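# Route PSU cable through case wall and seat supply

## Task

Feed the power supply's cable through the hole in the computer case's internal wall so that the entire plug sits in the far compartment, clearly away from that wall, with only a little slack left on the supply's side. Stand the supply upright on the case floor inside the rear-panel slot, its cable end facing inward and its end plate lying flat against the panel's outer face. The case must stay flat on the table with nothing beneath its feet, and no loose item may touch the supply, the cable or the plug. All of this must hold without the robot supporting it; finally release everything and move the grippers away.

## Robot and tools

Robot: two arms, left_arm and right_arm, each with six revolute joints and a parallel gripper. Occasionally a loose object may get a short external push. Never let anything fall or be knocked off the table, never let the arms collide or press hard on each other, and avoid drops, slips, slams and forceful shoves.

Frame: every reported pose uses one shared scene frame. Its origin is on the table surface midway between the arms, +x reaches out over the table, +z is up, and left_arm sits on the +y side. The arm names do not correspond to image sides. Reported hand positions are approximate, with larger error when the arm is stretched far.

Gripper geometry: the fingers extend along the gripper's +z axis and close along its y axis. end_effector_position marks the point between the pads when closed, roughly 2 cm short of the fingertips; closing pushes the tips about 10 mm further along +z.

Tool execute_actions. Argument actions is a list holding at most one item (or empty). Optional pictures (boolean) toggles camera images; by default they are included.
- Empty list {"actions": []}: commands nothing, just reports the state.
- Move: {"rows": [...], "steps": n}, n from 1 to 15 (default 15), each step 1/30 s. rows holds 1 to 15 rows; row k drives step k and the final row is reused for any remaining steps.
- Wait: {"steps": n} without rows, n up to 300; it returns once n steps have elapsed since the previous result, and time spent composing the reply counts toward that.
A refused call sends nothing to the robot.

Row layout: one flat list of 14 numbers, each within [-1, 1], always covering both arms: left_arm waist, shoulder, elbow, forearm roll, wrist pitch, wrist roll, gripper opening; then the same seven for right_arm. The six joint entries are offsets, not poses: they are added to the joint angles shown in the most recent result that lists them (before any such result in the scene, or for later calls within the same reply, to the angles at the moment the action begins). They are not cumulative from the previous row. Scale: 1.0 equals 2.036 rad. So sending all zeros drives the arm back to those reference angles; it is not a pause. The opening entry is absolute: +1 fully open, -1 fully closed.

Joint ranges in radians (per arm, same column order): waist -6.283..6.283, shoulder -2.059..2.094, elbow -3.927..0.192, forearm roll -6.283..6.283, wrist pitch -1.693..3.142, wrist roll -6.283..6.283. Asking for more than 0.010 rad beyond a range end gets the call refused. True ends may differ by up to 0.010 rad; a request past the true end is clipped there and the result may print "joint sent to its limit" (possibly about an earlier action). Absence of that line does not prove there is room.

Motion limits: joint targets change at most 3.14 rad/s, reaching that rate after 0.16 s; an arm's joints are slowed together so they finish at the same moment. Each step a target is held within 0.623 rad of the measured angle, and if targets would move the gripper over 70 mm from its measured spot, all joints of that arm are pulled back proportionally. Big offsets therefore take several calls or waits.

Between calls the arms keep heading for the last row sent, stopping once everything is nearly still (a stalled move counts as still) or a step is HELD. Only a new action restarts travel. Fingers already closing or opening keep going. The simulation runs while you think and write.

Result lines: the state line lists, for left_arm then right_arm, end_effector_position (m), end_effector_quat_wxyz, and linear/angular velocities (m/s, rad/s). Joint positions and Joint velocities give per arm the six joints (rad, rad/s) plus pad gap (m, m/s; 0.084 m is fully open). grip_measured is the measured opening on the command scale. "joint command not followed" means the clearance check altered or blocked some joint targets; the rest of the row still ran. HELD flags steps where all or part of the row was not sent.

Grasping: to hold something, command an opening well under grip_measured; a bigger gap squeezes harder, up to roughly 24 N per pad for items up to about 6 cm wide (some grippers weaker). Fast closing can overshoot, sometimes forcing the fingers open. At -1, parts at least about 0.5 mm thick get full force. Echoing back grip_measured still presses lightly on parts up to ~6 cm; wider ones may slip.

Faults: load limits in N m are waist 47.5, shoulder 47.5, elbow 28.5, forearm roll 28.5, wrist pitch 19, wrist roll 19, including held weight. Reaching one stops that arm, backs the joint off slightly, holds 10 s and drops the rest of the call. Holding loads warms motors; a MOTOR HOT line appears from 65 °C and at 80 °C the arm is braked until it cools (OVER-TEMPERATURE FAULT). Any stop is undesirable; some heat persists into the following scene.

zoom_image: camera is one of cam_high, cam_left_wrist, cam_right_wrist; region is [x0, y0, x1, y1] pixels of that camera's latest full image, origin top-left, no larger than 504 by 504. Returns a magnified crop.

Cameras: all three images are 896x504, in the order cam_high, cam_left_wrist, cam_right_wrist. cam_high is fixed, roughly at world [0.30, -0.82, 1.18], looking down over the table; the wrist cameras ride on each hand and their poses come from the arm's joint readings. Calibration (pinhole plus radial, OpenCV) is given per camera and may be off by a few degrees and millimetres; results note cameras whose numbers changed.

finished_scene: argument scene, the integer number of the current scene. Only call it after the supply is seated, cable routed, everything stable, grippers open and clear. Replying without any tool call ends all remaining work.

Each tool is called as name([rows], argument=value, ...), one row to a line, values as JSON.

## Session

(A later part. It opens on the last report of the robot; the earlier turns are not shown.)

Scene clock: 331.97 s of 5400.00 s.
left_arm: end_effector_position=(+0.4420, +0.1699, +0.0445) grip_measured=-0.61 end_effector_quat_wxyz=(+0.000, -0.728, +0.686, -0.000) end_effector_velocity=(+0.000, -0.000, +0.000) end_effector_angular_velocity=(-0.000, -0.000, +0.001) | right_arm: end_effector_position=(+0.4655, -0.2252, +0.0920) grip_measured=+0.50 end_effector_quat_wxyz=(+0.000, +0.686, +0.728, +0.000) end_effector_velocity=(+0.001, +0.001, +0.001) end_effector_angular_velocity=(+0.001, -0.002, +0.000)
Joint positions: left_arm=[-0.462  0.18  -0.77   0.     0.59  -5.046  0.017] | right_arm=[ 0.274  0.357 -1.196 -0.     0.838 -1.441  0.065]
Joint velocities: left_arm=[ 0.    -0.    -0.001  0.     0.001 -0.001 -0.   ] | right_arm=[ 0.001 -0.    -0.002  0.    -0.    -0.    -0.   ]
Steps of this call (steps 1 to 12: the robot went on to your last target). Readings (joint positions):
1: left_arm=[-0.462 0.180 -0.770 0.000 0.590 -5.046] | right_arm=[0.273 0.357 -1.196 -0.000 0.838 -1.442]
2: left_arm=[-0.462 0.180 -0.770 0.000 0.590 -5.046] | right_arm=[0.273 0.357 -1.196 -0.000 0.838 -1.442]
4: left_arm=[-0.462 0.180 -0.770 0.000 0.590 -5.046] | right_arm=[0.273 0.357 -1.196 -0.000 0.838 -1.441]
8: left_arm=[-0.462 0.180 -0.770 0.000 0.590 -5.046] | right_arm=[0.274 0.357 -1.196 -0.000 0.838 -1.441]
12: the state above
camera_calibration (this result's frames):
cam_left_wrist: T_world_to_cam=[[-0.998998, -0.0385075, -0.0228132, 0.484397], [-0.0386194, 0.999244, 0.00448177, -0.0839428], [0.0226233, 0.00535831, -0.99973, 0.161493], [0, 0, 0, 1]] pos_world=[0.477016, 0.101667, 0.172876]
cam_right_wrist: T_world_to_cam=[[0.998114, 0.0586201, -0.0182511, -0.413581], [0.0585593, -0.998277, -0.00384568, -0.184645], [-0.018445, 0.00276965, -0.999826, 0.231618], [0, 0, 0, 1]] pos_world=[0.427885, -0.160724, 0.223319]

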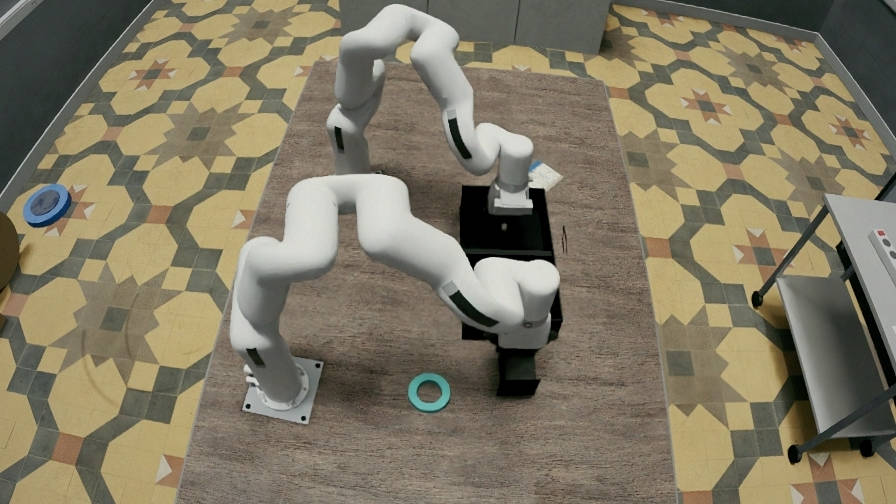

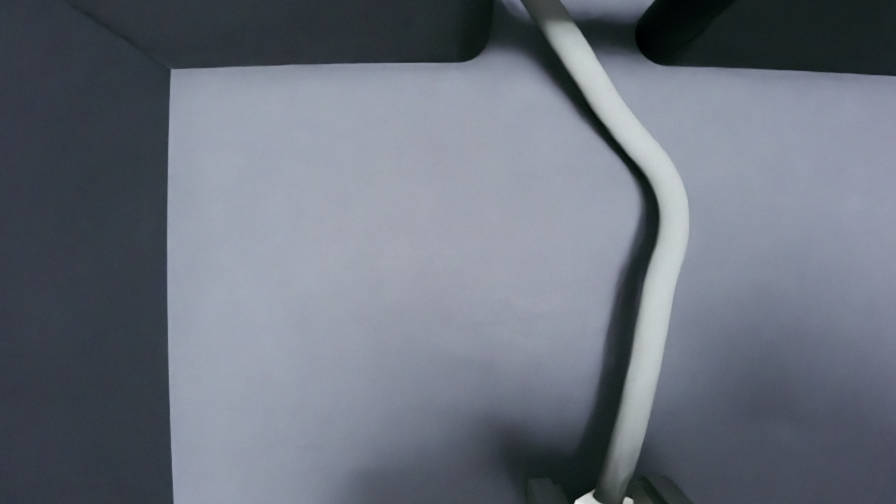

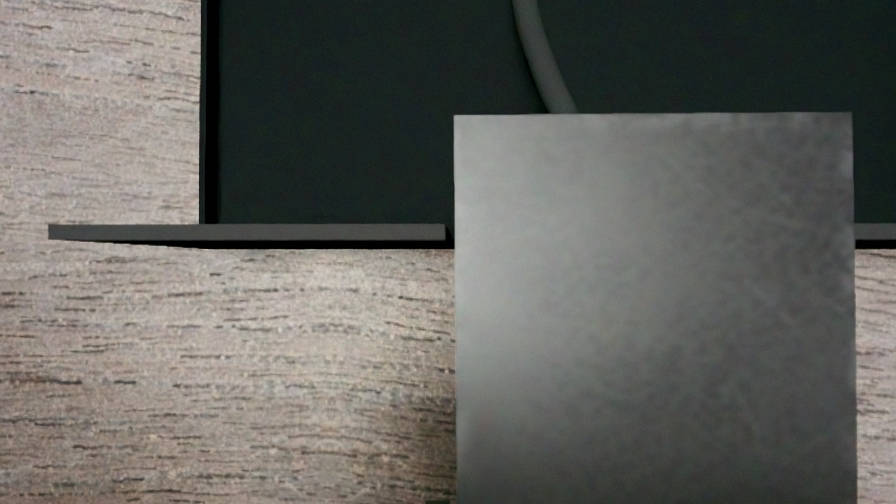

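execute_actions([
  {"rows": [[0.0555,-0.1274,-0.0207,0,0.1481,0.056,-1,0,-0.0282,-0.0169,0,0.0451,0,-0.3]], "steps": 15},
], pictures=false)

execute_actions([
  {"steps": 15},
])

Scene clock: 340.67 s of 5400.00 s.
left_arm: end_effector_position=(+0.4411, +0.2178, +0.1449) grip_measured=-1.00 end_effector_quat_wxyz=(+0.001, -0.728, +0.686, -0.001) end_effector_velocity=(-0.026, +0.021, +0.019) end_effector_angular_velocity=(+0.011, +0.067, -0.009) | right_arm: end_effector_position=(+0.4657, -0.2253, +0.1285) grip_measured=+0.50 end_effector_quat_wxyz=(+0.000, +0.686, +0.728, +0.000) end_effector_velocity=(-0.000, -0.000, +0.004) end_effector_angular_velocity=(-0.001, +0.002, +0.001)
Joint positions: left_arm=[-0.354 -0.07  -0.811  0.     0.879 -4.936  0.   ] | right_arm=[ 0.273  0.301 -1.23  -0.     0.928 -1.441  0.065]
Joint velocities: left_arm=[ 0.039 -0.08   0.011  0.     0.137  0.048  0.   ] | right_arm=[ 0.    -0.005 -0.006 -0.001  0.013 -0.001 -0.   ]
Steps of this call (steps 1 to 15: the robot went on to your last target; steps 16 to 90: nothing new was sent; then 5.20 s passed at rest; steps 91 to 105: all 15 steps of this action). Readings (joint positions):
91: left_arm=[-0.462 0.180 -0.770 0.000 0.590 -5.046] | right_arm=[0.274 0.357 -1.196 -0.000 0.838 -1.441]
92: left_arm=[-0.461 0.177 -0.770 0.000 0.595 -5.044] | right_arm=[0.274 0.356 -1.197 -0.000 0.843 -1.441]
94: left_arm=[-0.447 0.146 -0.773 0.000 0.637 -5.028] | right_arm=[0.273 0.340 -1.205 -0.000 0.873 -1.441]
98: left_arm=[-0.396 0.028 -0.797 0.000 0.764 -4.980] | right_arm=[0.274 0.305 -1.227 -0.001 0.918 -1.442]
105: the state above

Scene clock: 341.17 s of 5400.00 s.
left_arm: end_effector_position=(+0.4400, +0.2198, +0.1485) grip_measured=-1.00 end_effector_quat_wxyz=(+0.000, -0.728, +0.686, +0.000) end_effector_velocity=(+0.000, +0.000, +0.001) end_effector_angular_velocity=(-0.000, -0.002, +0.001) | right_arm: end_effector_position=(+0.4655, -0.2252, +0.1290) grip_measured=+0.50 end_effector_quat_wxyz=(+0.000, +0.686, +0.728, +0.000) end_effector_velocity=(-0.000, -0.000, +0.000) end_effector_angular_velocity=(-0.001, +0.000, -0.001)
Joint positions: left_arm=[-0.349 -0.079 -0.812  0.     0.891 -4.932  0.   ] | right_arm=[ 0.274  0.3   -1.23  -0.     0.93  -1.441  0.065]
Joint velocities: left_arm=[ 0.001 -0.002 -0.001  0.     0.001  0.     0.   ] | right_arm=[-0.    -0.     0.001 -0.001  0.     0.001  0.   ]
Steps of this call (steps 1 to 15: the robot went on to your last target). Readings (joint positions):
1: left_arm=[-0.353 -0.072 -0.811 0.000 0.883 -4.935] | right_arm=[0.273 0.301 -1.230 -0.000 0.928 -1.441]
2: left_arm=[-0.352 -0.074 -0.811 0.000 0.885 -4.934] | right_arm=[0.273 0.301 -1.230 -0.000 0.929 -1.441]
4: left_arm=[-0.351 -0.076 -0.811 0.000 0.889 -4.933] | right_arm=[0.274 0.300 -1.230 -0.000 0.929 -1.441]
8: left_arm=[-0.350 -0.078 -0.812 0.000 0.891 -4.932] | right_arm=[0.274 0.300 -1.230 -0.000 0.930 -1.441]
15: the state above
camera_calibration (this result's frames):
cam_left_wrist: T_world_to_cam=[[-0.999046, -0.0374536, -0.0224577, 0.486424], [-0.0375675, 0.999283, 0.00466813, -0.134879], [0.0222668, 0.00550736, -0.999737, 0.265322], [0, 0, 0, 1]] pos_world=[0.474985, 0.151539, 0.276805]
cam_right_wrist: T_world_to_cam=[[0.998118, 0.0585603, -0.0182235, -0.412893], [0.0585, -0.99828, -0.00382638, -0.184498], [-0.0184163, 0.0027531, -0.999827, 0.268581], [0, 0, 0, 1]] pos_world=[0.427855, -0.160741, 0.260305]

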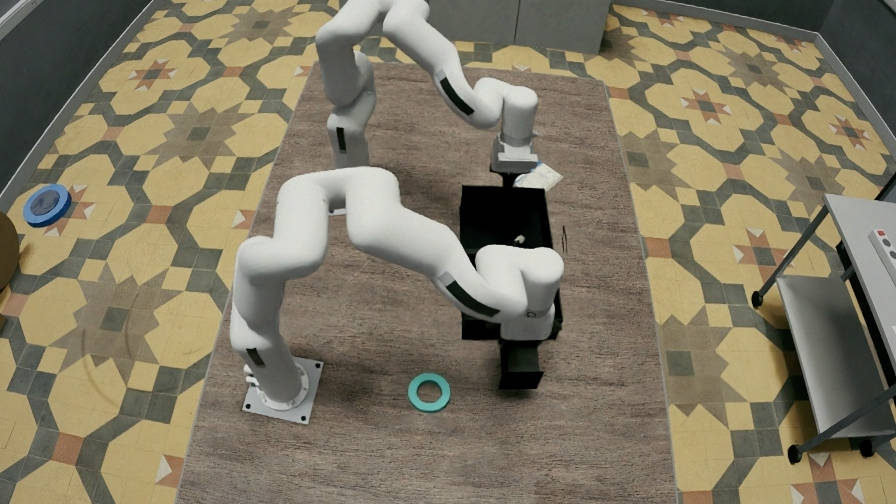

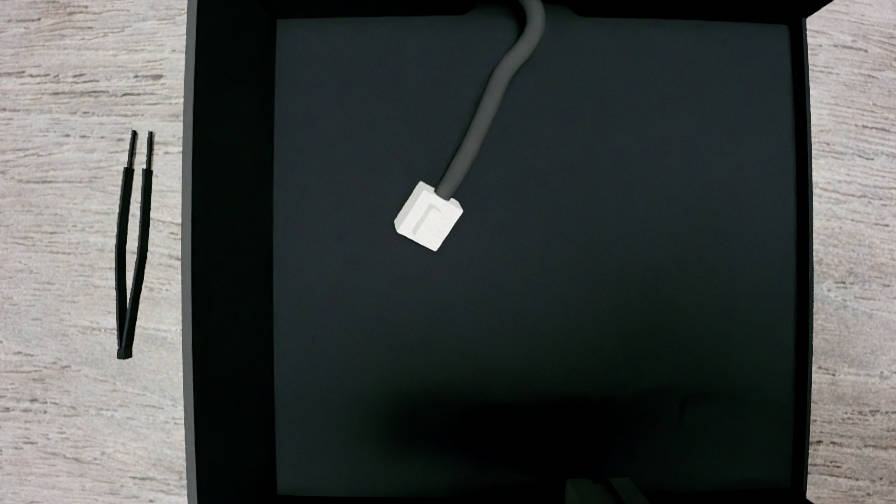

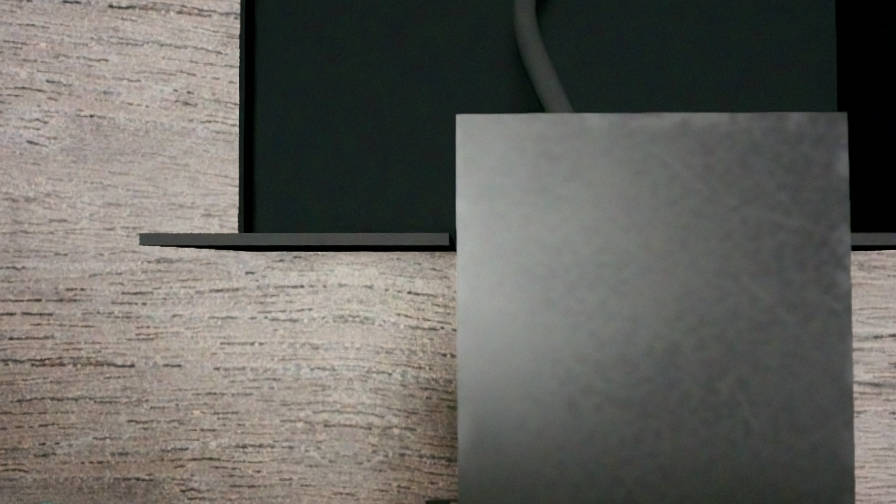

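execute_actions(actions=[])

Scene clock: 351.67 s of 5400.00 s.
left_arm: end_effector_position=(+0.4401, +0.2198, +0.1487) grip_measured=-1.00 end_effector_quat_wxyz=(+0.000, -0.728, +0.686, -0.000) end_effector_velocity=(-0.000, +0.000, -0.000) end_effector_angular_velocity=(+0.000, +0.001, +0.002) | right_arm: end_effector_position=(+0.4655, -0.2252, +0.1290) grip_measured=+0.50 end_effector_quat_wxyz=(+0.000, +0.686, +0.728, +0.000) end_effector_velocity=(-0.000, +0.000, +0.000) end_effector_angular_velocity=(-0.000, +0.000, -0.001)
Joint positions: left_arm=[-0.349 -0.079 -0.812  0.     0.892 -4.932  0.   ] | right_arm=[ 0.274  0.3   -1.23  -0.     0.93  -1.441  0.065]
Joint velocities: left_arm=[ 0.001 -0.     0.001  0.     0.    -0.001  0.   ] | right_arm=[ 0.    -0.    -0.    -0.     0.     0.001  0.   ]
Steps of this call (steps 1 to 15: the robot went on to your last target; steps 16 to 90: nothing new was sent; then 7.50 s passed at rest). Readings (joint positions):
1: left_arm=[-0.349 -0.079 -0.812 0.000 0.891 -4.932] | right_arm=[0.274 0.300 -1.230 -0.000 0.930 -1.441]
2: left_arm=[-0.349 -0.079 -0.812 0.000 0.892 -4.932] | right_arm=[0.274 0.300 -1.230 -0.000 0.930 -1.441]
4: left_arm=[-0.349 -0.079 -0.812 0.000 0.892 -4.932] | right_arm=[0.274 0.300 -1.230 -0.000 0.930 -1.441]
8: left_arm=[-0.349 -0.079 -0.812 0.000 0.892 -4.932] | right_arm=[0.274 0.300 -1.230 -0.000 0.930 -1.441]
90: the state above
All arms were judged still, so your last target was given up. Only a new action makes them travel on or press farther. Fingers that are still opening or closing keep moving.
camera_calibration (this result's frames):
cam_left_wrist: T_world_to_cam=[[-0.999034, -0.0375455, -0.0228216, 0.486576], [-0.0376597, 0.99928, 0.00459554, -0.134868], [0.0226326, 0.00545055, -0.999729, 0.265351], [0, 0, 0, 1]] pos_world=[0.475021, 0.151593, 0.277004]
cam_right_wrist: T_world_to_cam=[[0.998115, 0.058588, -0.0182475, -0.41287], [0.0585277, -0.998278, -0.00381994, -0.184506], [-0.0184399, 0.00274476, -0.999826, 0.268602], [0, 0, 0, 1]] pos_world=[0.427844, -0.160737, 0.260316]

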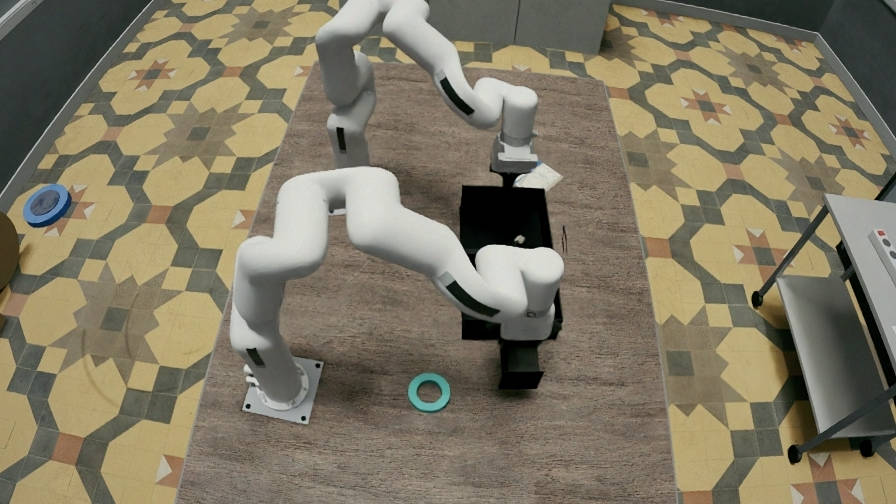

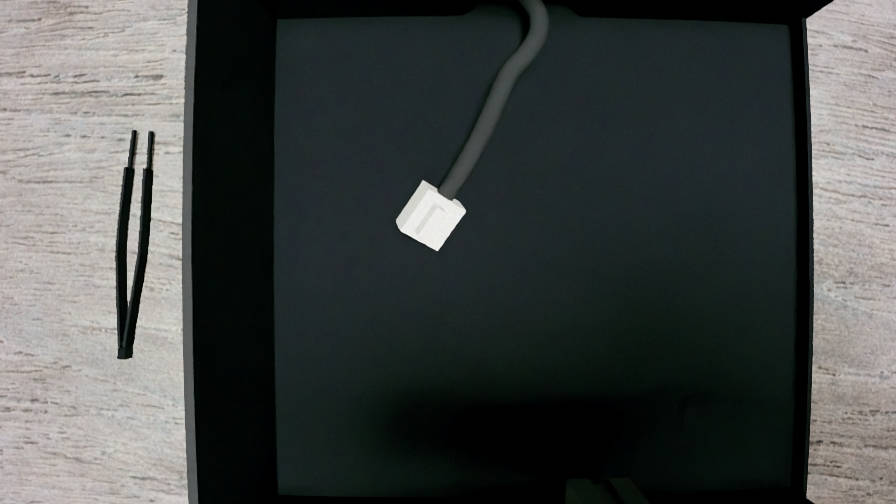

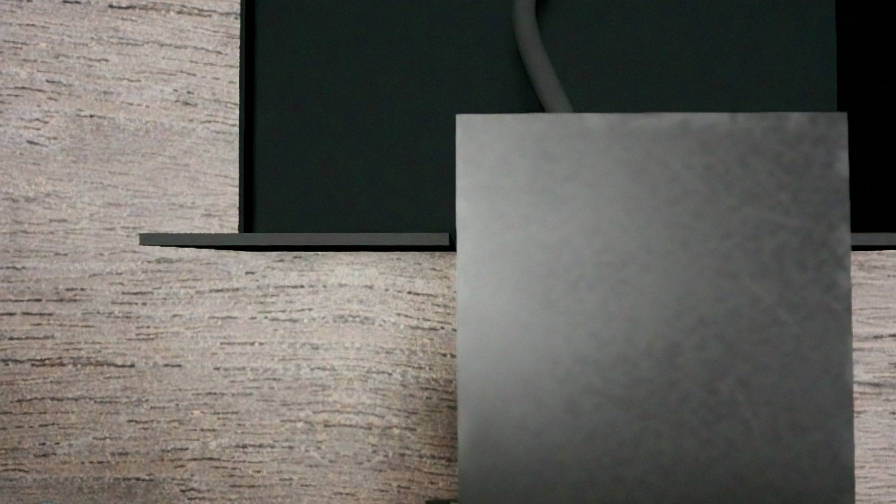

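execute_actions([
  {"rows": [[-0.1061,0.1536,-0.0808,0,-0.0733,0.192,0.0, 0,0,0,0,0,0,-0.3]], "steps": 15},
])

Scene clock: 380.60 s of 5400.00 s.
left_arm: end_effector_position=(+0.4706, +0.1166, +0.0839) grip_measured=-0.01 end_effector_quat_wxyz=(-0.001, -0.505, +0.863, +0.001) end_effector_velocity=(+0.018, -0.070, -0.039) end_effector_angular_velocity=(-0.010, -0.025, -0.383) | right_arm: end_effector_position=(+0.4655, -0.2252, +0.1290) grip_measured=+0.50 end_effector_quat_wxyz=(+0.000, +0.686, +0.728, +0.000) end_effector_velocity=(-0.000, -0.000, -0.000) end_effector_angular_velocity=(+0.000, +0.000, +0.001)
Joint positions: left_arm=[-0.554  0.216 -0.965  0.     0.752 -4.566  0.044] | right_arm=[ 0.274  0.3   -1.23  -0.     0.93  -1.441  0.065]
Joint velocities: left_arm=[-0.124  0.184 -0.113  0.    -0.099  0.26   0.   ] | right_arm=[-0.     0.    -0.     0.     0.    -0.001 -0.   ]
Steps of this call (steps 1 to 90: nothing new was sent; then 25.43 s passed at rest; steps 91 to 105: all 15 steps of this action). Readings (joint positions):
91: left_arm=[-0.349 -0.079 -0.813 0.000 0.891 -4.931] | right_arm=[0.274 0.300 -1.230 -0.000 0.930 -1.441]
92: left_arm=[-0.351 -0.077 -0.814 0.000 0.890 -4.927] | right_arm=[0.274 0.300 -1.230 -0.000 0.930 -1.441]
94: left_arm=[-0.372 -0.046 -0.833 0.000 0.874 -4.885] | right_arm=[0.274 0.300 -1.230 -0.000 0.930 -1.441]
98: left_arm=[-0.456 0.074 -0.893 0.000 0.818 -4.740] | right_arm=[0.274 0.300 -1.230 -0.000 0.930 -1.441]
105: the state above
camera_calibration (this result's frames):
cam_left_wrist: T_world_to_cam=[[-0.861293, 0.507722, -0.0198418, 0.383112], [0.507745, 0.861497, 0.00423271, -0.270843], [0.0192427, -0.00642899, -0.999794, 0.203416], [0, 0, 0, 1]] pos_world=[0.463576, 0.0401238, 0.212122]
cam_right_wrist: T_world_to_cam=[[0.998115, 0.0585881, -0.0182473, -0.41287], [0.0585279, -0.998278, -0.00382007, -0.184506], [-0.0184397, 0.00274489, -0.999826, 0.268602], [0, 0, 0, 1]] pos_world=[0.427844, -0.160737, 0.260316]

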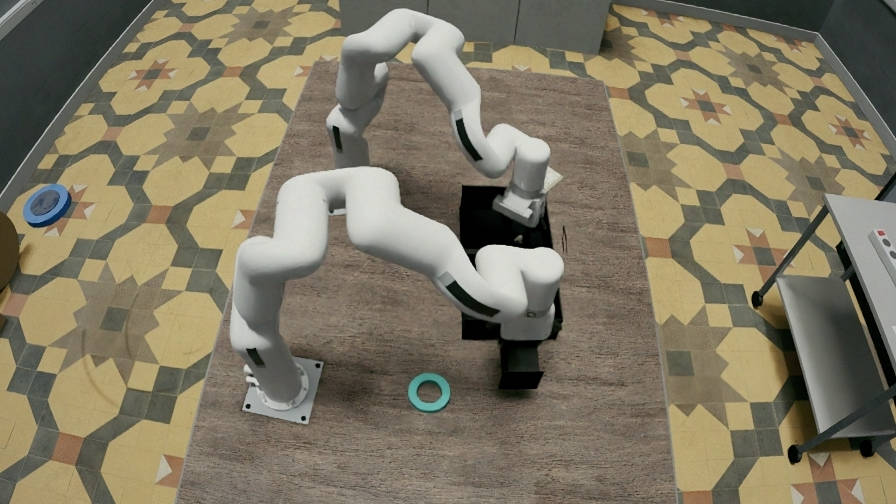

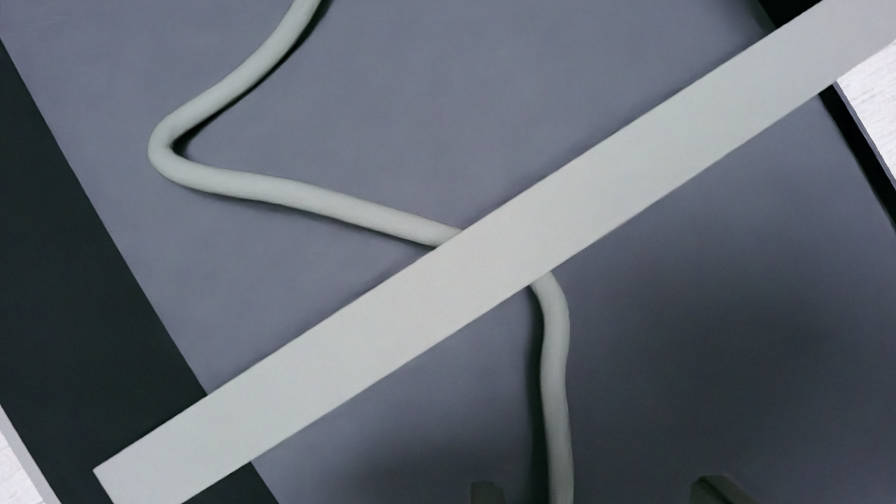

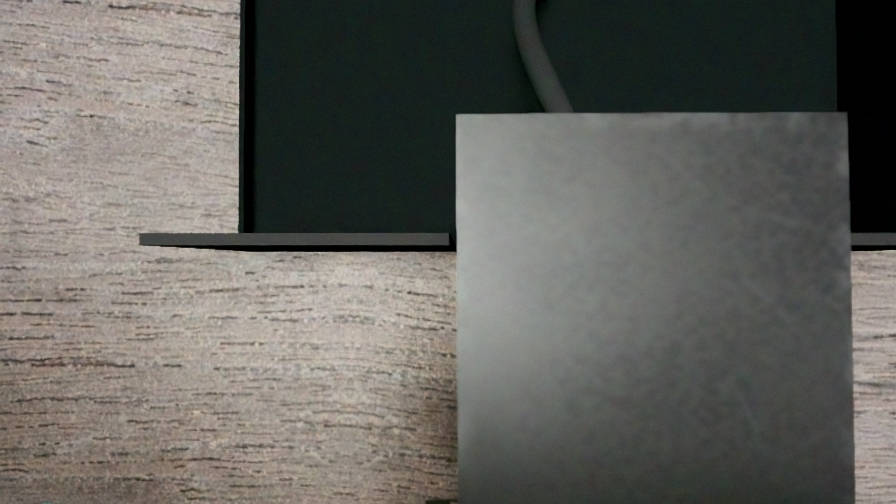

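execute_actions([
  {"rows": [[-0.0054,0.0556,0.0035,0,-0.0606,0.0123,0.0, 0,0,0,0,0,0,-0.3]], "steps": 15},
], pictures=false)

execute_actions([
  {"steps": 8},
], pictures=false)

execute_actions([
  {"rows": [[0,0,0,0,0,0,-1, 0,0,0,0,0,0,-0.3]], "steps": 15},
])

Scene clock: 384.70 s of 5400.00 s.
left_arm: end_effector_position=(+0.4732, +0.1099, +0.0374) grip_measured=-0.01 end_effector_quat_wxyz=(+0.001, -0.490, +0.872, -0.001) end_effector_velocity=(-0.002, +0.001, -0.008) end_effector_angular_velocity=(+0.002, +0.004, -0.002) | right_arm: end_effector_position=(+0.4655, -0.2252, +0.1290) grip_measured=+0.50 end_effector_quat_wxyz=(+0.000, +0.686, +0.728, +0.000) end_effector_velocity=(+0.000, -0.000, -0.000) end_effector_angular_velocity=(-0.001, +0.000, +0.000)
Joint positions: left_arm=[-0.565  0.327 -0.959  0.     0.63  -4.541  0.044] | right_arm=[ 0.274  0.3   -1.23  -0.     0.93  -1.441  0.065]
Joint velocities: left_arm=[-0.     0.014  0.007  0.    -0.016  0.001  0.   ] | right_arm=[-0.     0.001 -0.    -0.001 -0.    -0.     0.   ]
Steps of this call (steps 1 to 30: the robot went on to your last target; steps 31 to 90: nothing new was sent; then 0.60 s passed at rest; steps 91 to 105: all 15 steps of this action). Readings (joint positions):
91: left_arm=[-0.565 0.233 -0.977 0.000 0.742 -4.541] | right_arm=[0.274 0.300 -1.230 -0.000 0.930 -1.441]
92: left_arm=[-0.565 0.236 -0.977 0.000 0.738 -4.541] | right_arm=[0.274 0.300 -1.230 -0.000 0.930 -1.441]
94: left_arm=[-0.565 0.262 -0.975 0.000 0.702 -4.541] | right_arm=[0.274 0.300 -1.230 -0.000 0.930 -1.441]
98: left_arm=[-0.565 0.317 -0.957 0.000 0.649 -4.541] | right_arm=[0.274 0.300 -1.230 -0.000 0.930 -1.441]
105: the state above

Scene clock: 384.97 s of 5400.00 s.
left_arm: end_effector_position=(+0.4728, +0.1101, +0.0364) grip_measured=-0.01 end_effector_quat_wxyz=(+0.000, -0.490, +0.872, -0.000) end_effector_velocity=(-0.000, +0.000, -0.001) end_effector_angular_velocity=(+0.000, +0.001, -0.001) | right_arm: end_effector_position=(+0.4655, -0.2252, +0.1290) grip_measured=+0.50 end_effector_quat_wxyz=(+0.000, +0.686, +0.728, +0.000) end_effector_velocity=(-0.001, -0.000, -0.001) end_effector_angular_velocity=(-0.000, +0.002, +0.000)
Joint positions: left_arm=[-0.565  0.329 -0.958  0.     0.629 -4.541  0.044] | right_arm=[ 0.274  0.3   -1.23  -0.     0.93  -1.441  0.065]
Joint velocities: left_arm=[ 0.     0.002  0.     0.    -0.001  0.001  0.   ] | right_arm=[-0.     0.     0.002  0.    -0.    -0.    -0.   ]
Steps of this call (steps 1 to 8: the robot went on to your last target). Readings (joint positions):
1: left_arm=[-0.565 0.327 -0.959 0.000 0.630 -4.541] | right_arm=[0.274 0.300 -1.230 -0.000 0.930 -1.441]
2: left_arm=[-0.565 0.328 -0.959 0.000 0.630 -4.541] | right_arm=[0.274 0.300 -1.230 -0.000 0.930 -1.441]
4: left_arm=[-0.565 0.328 -0.959 0.000 0.629 -4.541] | right_arm=[0.274 0.300 -1.230 -0.000 0.930 -1.441]
8: the state above

Scene clock: 385.47 s of 5400.00 s.
left_arm: end_effector_position=(+0.4728, +0.1101, +0.0364) grip_measured=-0.85 end_effector_quat_wxyz=(+0.000, -0.490, +0.872, -0.000) end_effector_velocity=(+0.000, -0.000, +0.000) end_effector_angular_velocity=(-0.000, -0.001, -0.001) | right_arm: end_effector_position=(+0.4655, -0.2252, +0.1290) grip_measured=+0.50 end_effector_quat_wxyz=(+0.000, +0.686, +0.728, +0.000) end_effector_velocity=(+0.000, -0.000, +0.000) end_effector_angular_velocity=(+0.000, -0.000, -0.000)
Joint positions: left_arm=[-0.565  0.329 -0.958  0.     0.629 -4.541  0.007] | right_arm=[ 0.274  0.3   -1.23  -0.     0.93  -1.441  0.065]
Joint velocities: left_arm=[-0.001 -0.    -0.001  0.    -0.     0.001 -0.   ] | right_arm=[-0.  0. -0. -0.  0.  0. -0.]
Steps of this call (steps 1 to 15: all 15 steps of this action). Readings (joint positions):
1: left_arm=[-0.565 0.329 -0.958 0.000 0.629 -4.541] | right_arm=[0.274 0.300 -1.230 -0.000 0.930 -1.441]
2: left_arm=[-0.565 0.329 -0.958 0.000 0.629 -4.541] | right_arm=[0.274 0.300 -1.230 -0.000 0.930 -1.441]
4: left_arm=[-0.565 0.329 -0.958 0.000 0.629 -4.541] | right_arm=[0.274 0.300 -1.230 -0.000 0.930 -1.441]
8: left_arm=[-0.565 0.329 -0.958 0.000 0.629 -4.541] | right_arm=[0.274 0.300 -1.230 -0.000 0.930 -1.441]
15: the state above
camera_calibration (this result's frames):
cam_left_wrist: T_world_to_cam=[[-0.842366, 0.538407, -0.0232014, 0.375168], [0.538452, 0.842643, 0.00479881, -0.278597], [0.0221342, -0.00845046, -0.999719, 0.154751], [0, 0, 0, 1]] pos_world=[0.462614, 0.0340726, 0.164748]
cam_right_wrist: T_world_to_cam=[[0.998115, 0.0585907, -0.0182501, -0.412868], [0.0585304, -0.998278, -0.00381825, -0.184509], [-0.0184424, 0.00274286, -0.999826, 0.268603], [0, 0, 0, 1]] pos_world=[0.427843, -0.160738, 0.260317]

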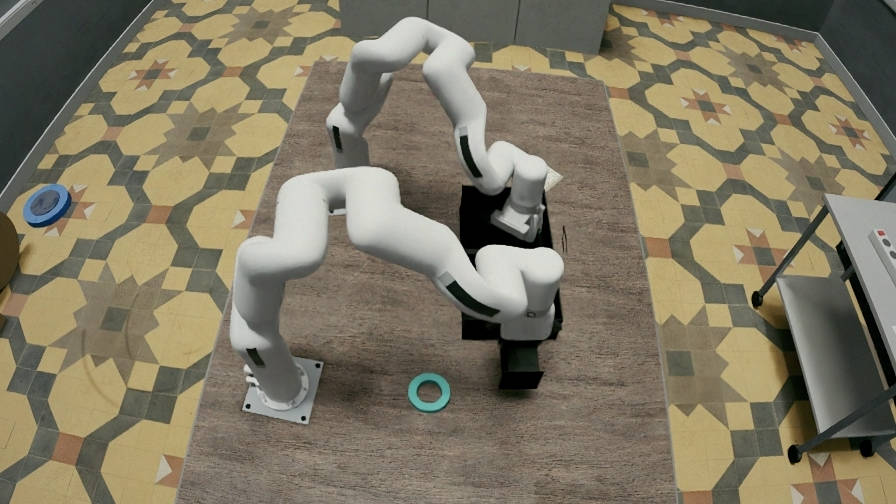

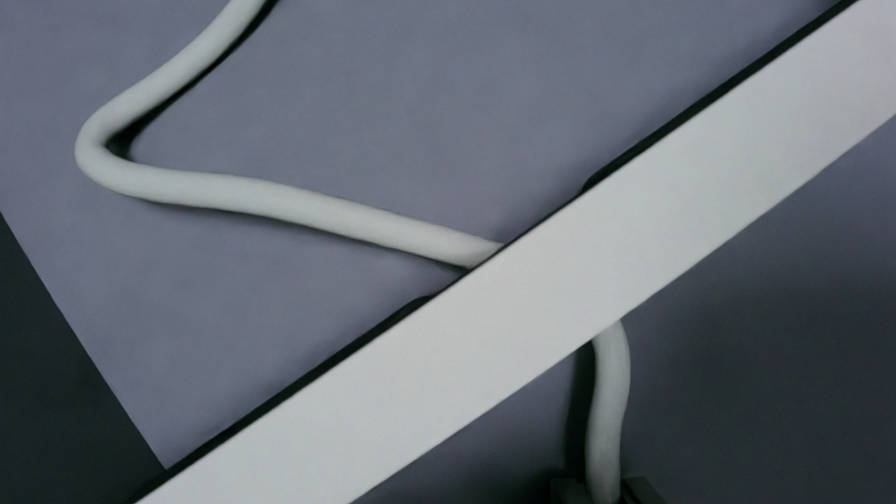

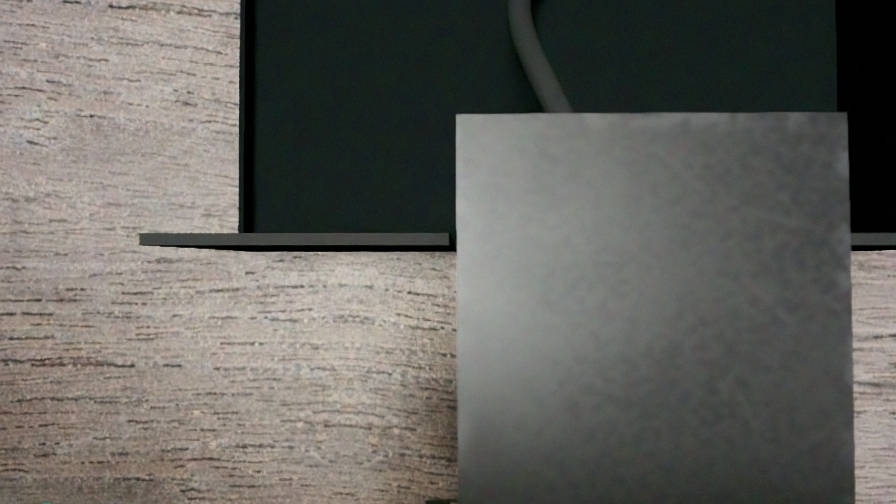

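execute_actions([
  {"rows": [[0.0041,-0.0095,0.0135,0,-0.004,0.0041,-1, 0,0,0,0,0,0,-0.3],[0.0081,-0.0189,0.0269,0,-0.008,0.0082,-1, 0,0,0,0,0,0,-0.3],[0.0122,-0.0284,0.0404,0,-0.012,0.0122,-1, 0,0,0,0,0,0,-0.3],[0.0162,-0.0378,0.0539,0,-0.016,0.0163,-1, 0,0,0,0,0,0,-0.3],[0.0203,-0.0473,0.0674,0,-0.02,0.0204,-1, 0,0,0,0,0,0,-0.3],[0.0244,-0.0568,0.0808,0,-0.0241,0.0245,-1, 0,0,0,0,0,0,-0.3],[0.0284,-0.0662,0.0943,0,-0.0281,0.0286,-1, 0,0,0,0,0,0,-0.3],[0.0325,-0.0757,0.1078,0,-0.0321,0.0326,-1, 0,0,0,0,0,0,-0.3],[0.0365,-0.0851,0.1212,0,-0.0361,0.0367,-1, 0,0,0,0,0,0,-0.3],[0.0406,-0.0946,0.1347,0,-0.0401,0.0408,-1, 0,0,0,0,0,0,-0.3]], "steps": 15},
], pictures=false)

execute_actions([
  {"steps": 10},
])

Scene clock: 396.77 s of 5400.00 s.
left_arm: end_effector_position=(+0.4232, +0.1637, +0.0382) grip_measured=-0.85 end_effector_quat_wxyz=(-0.000, -0.490, +0.872, +0.000) end_effector_velocity=(-0.053, +0.049, -0.001) end_effector_angular_velocity=(-0.002, -0.007, -0.006) | right_arm: end_effector_position=(+0.4654, -0.2252, +0.1290) grip_measured=+0.50 end_effector_quat_wxyz=(+0.000, +0.686, +0.728, -0.000) end_effector_velocity=(-0.000, +0.000, -0.000) end_effector_angular_velocity=(-0.000, +0.000, +0.000)
Joint positions: left_arm=[-0.489  0.153 -0.708  0.     0.555 -4.465  0.007] | right_arm=[ 0.274  0.3   -1.23  -0.     0.93  -1.441  0.065]
Joint velocities: left_arm=[ 0.074 -0.178  0.253  0.    -0.083  0.08  -0.   ] | right_arm=[ 0.  0.  0. -0. -0.  0. -0.]
Steps of this call (steps 1 to 15: the robot went on to your last target; steps 16 to 90: nothing new was sent; then 7.80 s passed at rest; steps 91 to 105: all 15 steps of this action). Readings (joint positions):
91: left_arm=[-0.565 0.329 -0.958 0.000 0.629 -4.541] | right_arm=[0.274 0.300 -1.230 -0.000 0.930 -1.441]
92: left_arm=[-0.564 0.327 -0.955 0.000 0.628 -4.539] | right_arm=[0.274 0.300 -1.230 -0.000 0.930 -1.441]
94: left_arm=[-0.558 0.313 -0.936 0.000 0.621 -4.533] | right_arm=[0.274 0.300 -1.230 -0.000 0.930 -1.441]
98: left_arm=[-0.533 0.256 -0.855 0.000 0.598 -4.509] | right_arm=[0.274 0.300 -1.230 -0.000 0.930 -1.441]
105: the state above

Scene clock: 397.10 s of 5400.00 s.
left_arm: end_effector_position=(+0.4186, +0.1678, +0.0383) grip_measured=-0.85 end_effector_quat_wxyz=(+0.000, -0.490, +0.872, -0.000) end_effector_velocity=(-0.002, +0.002, -0.000) end_effector_angular_velocity=(+0.000, +0.001, +0.001) | right_arm: end_effector_position=(+0.4654, -0.2252, +0.1290) grip_measured=+0.50 end_effector_quat_wxyz=(+0.000, +0.686, +0.728, +0.000) end_effector_velocity=(+0.000, +0.000, +0.000) end_effector_angular_velocity=(+0.000, -0.001, -0.000)
Joint positions: left_arm=[-0.482  0.137 -0.685  0.     0.547 -4.458  0.007] | right_arm=[ 0.274  0.3   -1.23  -0.     0.93  -1.441  0.065]
Joint velocities: left_arm=[ 0.003 -0.006  0.01   0.    -0.002  0.002 -0.   ] | right_arm=[ 0. -0.  0.  0. -0.  0. -0.]
Steps of this call (steps 1 to 10: the robot went on to your last target). Readings (joint positions):
1: left_arm=[-0.487 0.148 -0.701 0.000 0.553 -4.463] | right_arm=[0.274 0.300 -1.230 -0.000 0.930 -1.441]
2: left_arm=[-0.485 0.145 -0.696 0.000 0.551 -4.461] | right_arm=[0.274 0.300 -1.230 -0.000 0.930 -1.441]
4: left_arm=[-0.484 0.141 -0.691 0.000 0.549 -4.459] | right_arm=[0.274 0.300 -1.230 -0.000 0.930 -1.441]
8: left_arm=[-0.483 0.138 -0.686 0.000 0.548 -4.458] | right_arm=[0.274 0.300 -1.230 -0.000 0.930 -1.441]
10: the state above
camera_calibration (this result's frames):
cam_left_wrist: T_world_to_cam=[[-0.84202, 0.538937, -0.0234126, 0.298244], [0.538982, 0.842303, 0.00491408, -0.29825], [0.0223689, -0.00848121, -0.999714, 0.158207], [0, 0, 0, 1]] pos_world=[0.40834, 0.0918238, 0.16661]
cam_right_wrist: T_world_to_cam=[[0.998114, 0.0586128, -0.0182696, -0.412853], [0.0585524, -0.998277, -0.00382571, -0.184502], [-0.0184623, 0.00274876, -0.999826, 0.268607], [0, 0, 0, 1]] pos_world=[0.427836, -0.160724, 0.260311]

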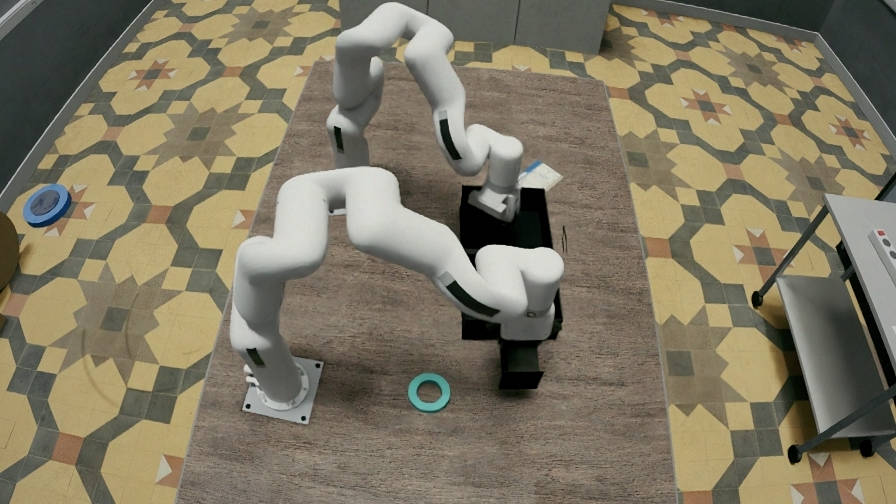

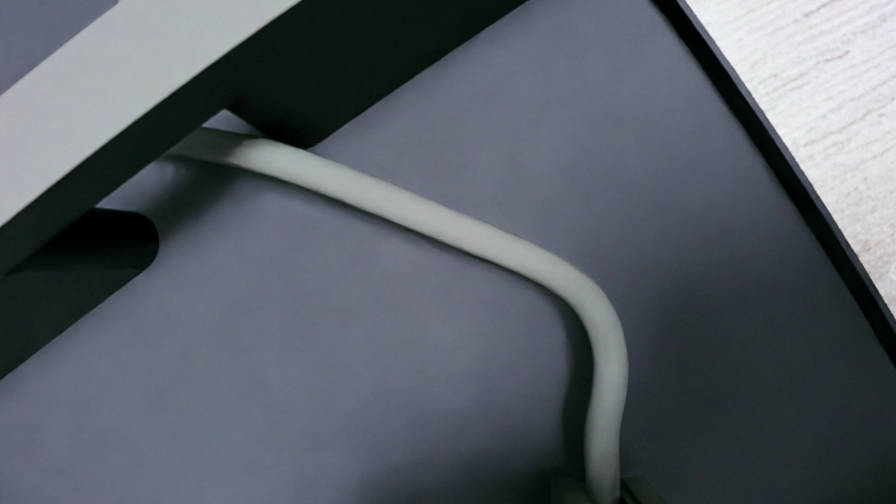

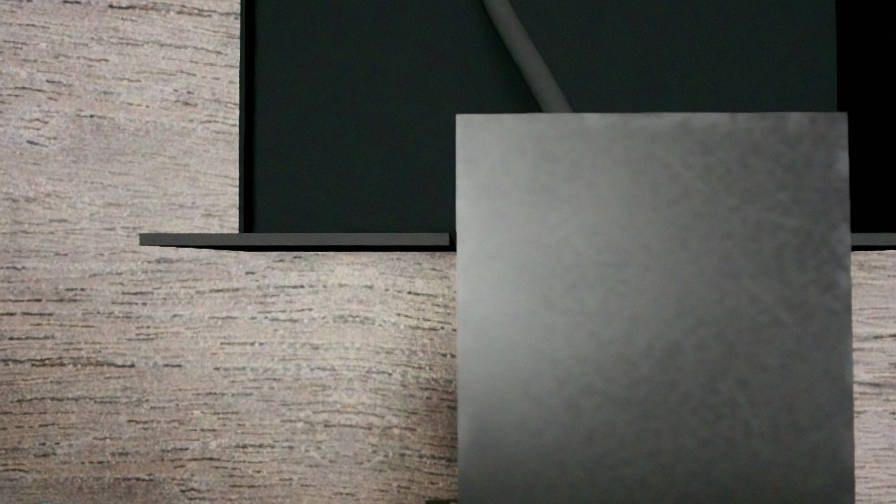

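execute_actions([
  {"rows": [[0.0033,0,0,0,0,-0.0172,-1, 0.0045,0.0013,-0.0019,0,0.0006,0.0045,-0.3],[0.0066,0,0,0,0,-0.0344,-1, 0.009,0.0027,-0.0039,0,0.0012,0.009,-0.3],[0.0099,0,0,0,0,-0.0516,-1, 0.0136,0.004,-0.0058,0,0.0018,0.0136,-0.3],[0.0132,0,0,0,0,-0.0688,-1, 0.0181,0.0054,-0.0078,0,0.0024,0.0181,-0.3],[0.0166,0,0,0,0,-0.086,-1, 0.0226,0.0067,-0.0097,0,0.003,0.0226,-0.3],[0.0199,0,0,0,0,-0.1032,-1, 0.0271,0.008,-0.0116,0,0.0036,0.0271,-0.3],[0.0232,0,0,0,0,-0.1204,-1, 0.0316,0.0094,-0.0136,0,0.0042,0.0316,-0.3],[0.0265,0,0,0,0,-0.1376,-1, 0.0362,0.0107,-0.0155,0,0.0048,0.0362,-0.3],[0.0298,0,0,0,0,-0.1548,-1, 0.0407,0.0121,-0.0175,0,0.0054,0.0407,-0.3],[0.0331,0,0,0,0,-0.172,-1, 0.0452,0.0134,-0.0194,0,0.006,0.0452,-0.3]], "steps": 15},
], pictures=false)

execute_actions([
  {"steps": 10},
])

Scene clock: 419.43 s of 5400.00 s.
left_arm: end_effector_position=(+0.4252, +0.1923, +0.0383) grip_measured=-0.85 end_effector_quat_wxyz=(+0.000, -0.644, +0.765, -0.000) end_effector_velocity=(+0.006, +0.027, -0.000) end_effector_angular_velocity=(-0.000, +0.000, +0.426) | right_arm: end_effector_position=(+0.4628, -0.1783, +0.1293) grip_measured=+0.50 end_effector_quat_wxyz=(+0.000, +0.685, +0.728, +0.000) end_effector_velocity=(-0.002, +0.036, +0.002) end_effector_angular_velocity=(-0.001, -0.003, -0.012)
Joint positions: left_arm=[-0.421  0.137 -0.685  0.     0.547 -4.774  0.007] | right_arm=[ 0.36   0.325 -1.267 -0.     0.941 -1.357  0.065]
Joint velocities: left_arm=[ 0.066 -0.     0.     0.     0.    -0.359 -0.   ] | right_arm=[ 0.065  0.021 -0.035 -0.003  0.011  0.078  0.   ]
Steps of this call (steps 1 to 30: the robot went on to your last target; steps 31 to 90: nothing new was sent; then 18.83 s passed at rest; steps 91 to 105: all 15 steps of this action). Readings (joint positions):
91: left_arm=[-0.482 0.136 -0.684 0.000 0.547 -4.458] | right_arm=[0.274 0.300 -1.230 -0.000 0.930 -1.441]
92: left_arm=[-0.481 0.136 -0.684 0.000 0.547 -4.462] | right_arm=[0.275 0.300 -1.231 -0.001 0.930 -1.440]
94: left_arm=[-0.477 0.137 -0.685 0.000 0.547 -4.487] | right_arm=[0.282 0.303 -1.234 -0.001 0.931 -1.432]
98: left_arm=[-0.458 0.137 -0.685 0.000 0.547 -4.586] | right_arm=[0.311 0.311 -1.246 -0.000 0.935 -1.404]
105: the state above

Scene clock: 419.77 s of 5400.00 s.
left_arm: end_effector_position=(+0.4257, +0.1945, +0.0383) grip_measured=-0.85 end_effector_quat_wxyz=(+0.000, -0.659, +0.752, -0.000) end_effector_velocity=(+0.000, +0.001, +0.000) end_effector_angular_velocity=(-0.000, -0.000, +0.013) | right_arm: end_effector_position=(+0.4625, -0.1756, +0.1292) grip_measured=+0.50 end_effector_quat_wxyz=(+0.000, +0.686, +0.728, +0.000) end_effector_velocity=(+0.000, +0.002, +0.000) end_effector_angular_velocity=(+0.001, -0.002, +0.001)
Joint positions: left_arm=[-0.415  0.137 -0.685  0.     0.547 -4.807  0.007] | right_arm=[ 0.365  0.327 -1.27  -0.     0.942 -1.35   0.065]
Joint velocities: left_arm=[ 0.002 -0.    -0.     0.    -0.    -0.012 -0.   ] | right_arm=[ 0.004  0.001 -0.002  0.    -0.     0.002 -0.   ]
Steps of this call (steps 1 to 10: the robot went on to your last target). Readings (joint positions):
1: left_arm=[-0.419 0.137 -0.685 0.000 0.547 -4.784] | right_arm=[0.362 0.326 -1.268 -0.000 0.941 -1.355]
2: left_arm=[-0.418 0.137 -0.685 0.000 0.547 -4.791] | right_arm=[0.363 0.326 -1.268 -0.000 0.942 -1.353]
4: left_arm=[-0.417 0.137 -0.685 0.000 0.547 -4.799] | right_arm=[0.364 0.327 -1.269 -0.001 0.942 -1.351]
8: left_arm=[-0.416 0.137 -0.685 0.000 0.547 -4.806] | right_arm=[0.365 0.327 -1.269 -0.001 0.942 -1.350]
10: the state above
camera_calibration (this result's frames):
cam_left_wrist: T_world_to_cam=[[-0.987983, 0.15277, -0.0234655, 0.427063], [0.152705, 0.988261, 0.00453295, -0.188518], [0.0238826, 0.000895162, -0.999714, 0.155798], [0, 0, 0, 1]] pos_world=[0.446998, 0.120923, 0.166629]
cam_right_wrist: T_world_to_cam=[[0.998137, 0.0582491, -0.0181291, -0.412907], [0.0581888, -0.998298, -0.0038355, -0.134594], [-0.0183217, 0.00277344, -0.999828, 0.26854], [0, 0, 0, 1]] pos_world=[0.42489, -0.111058, 0.260492]

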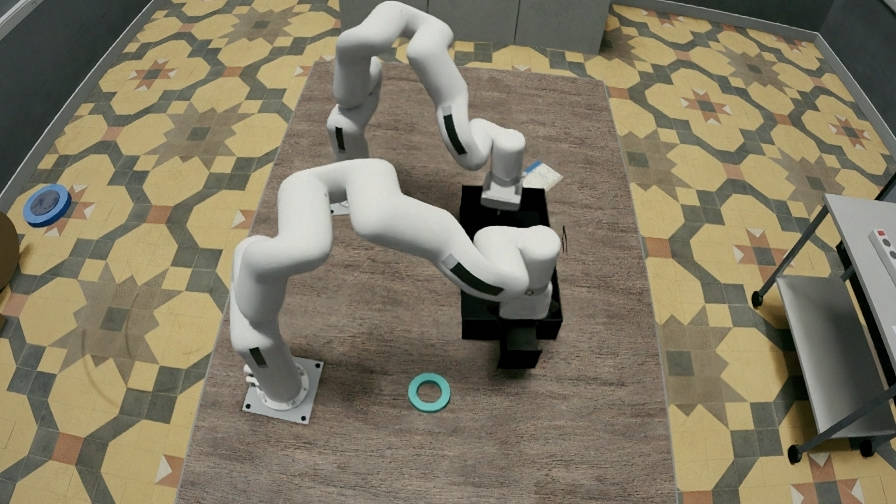

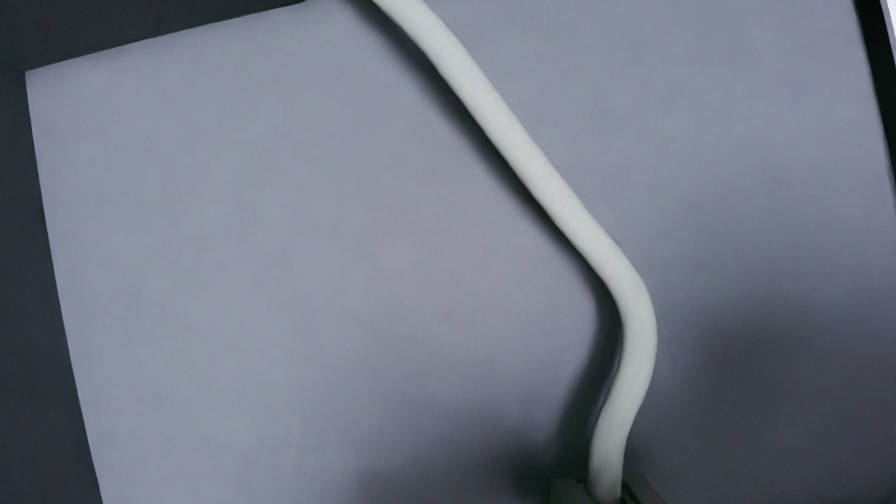

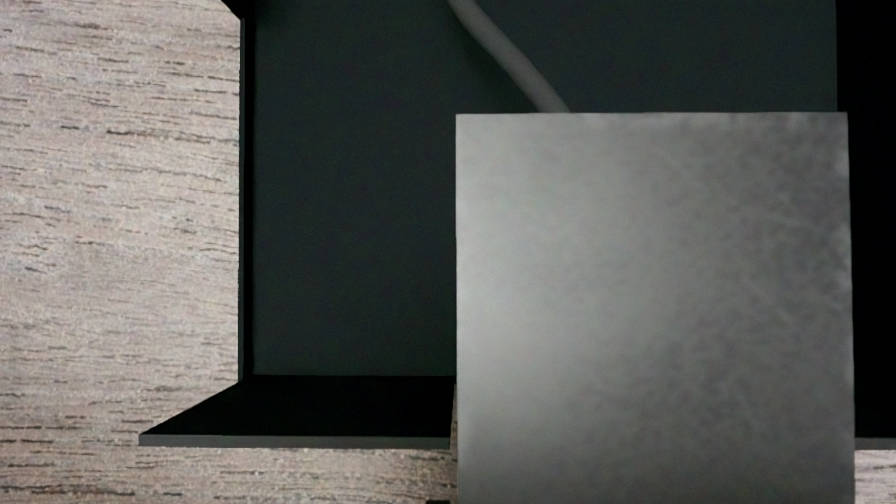

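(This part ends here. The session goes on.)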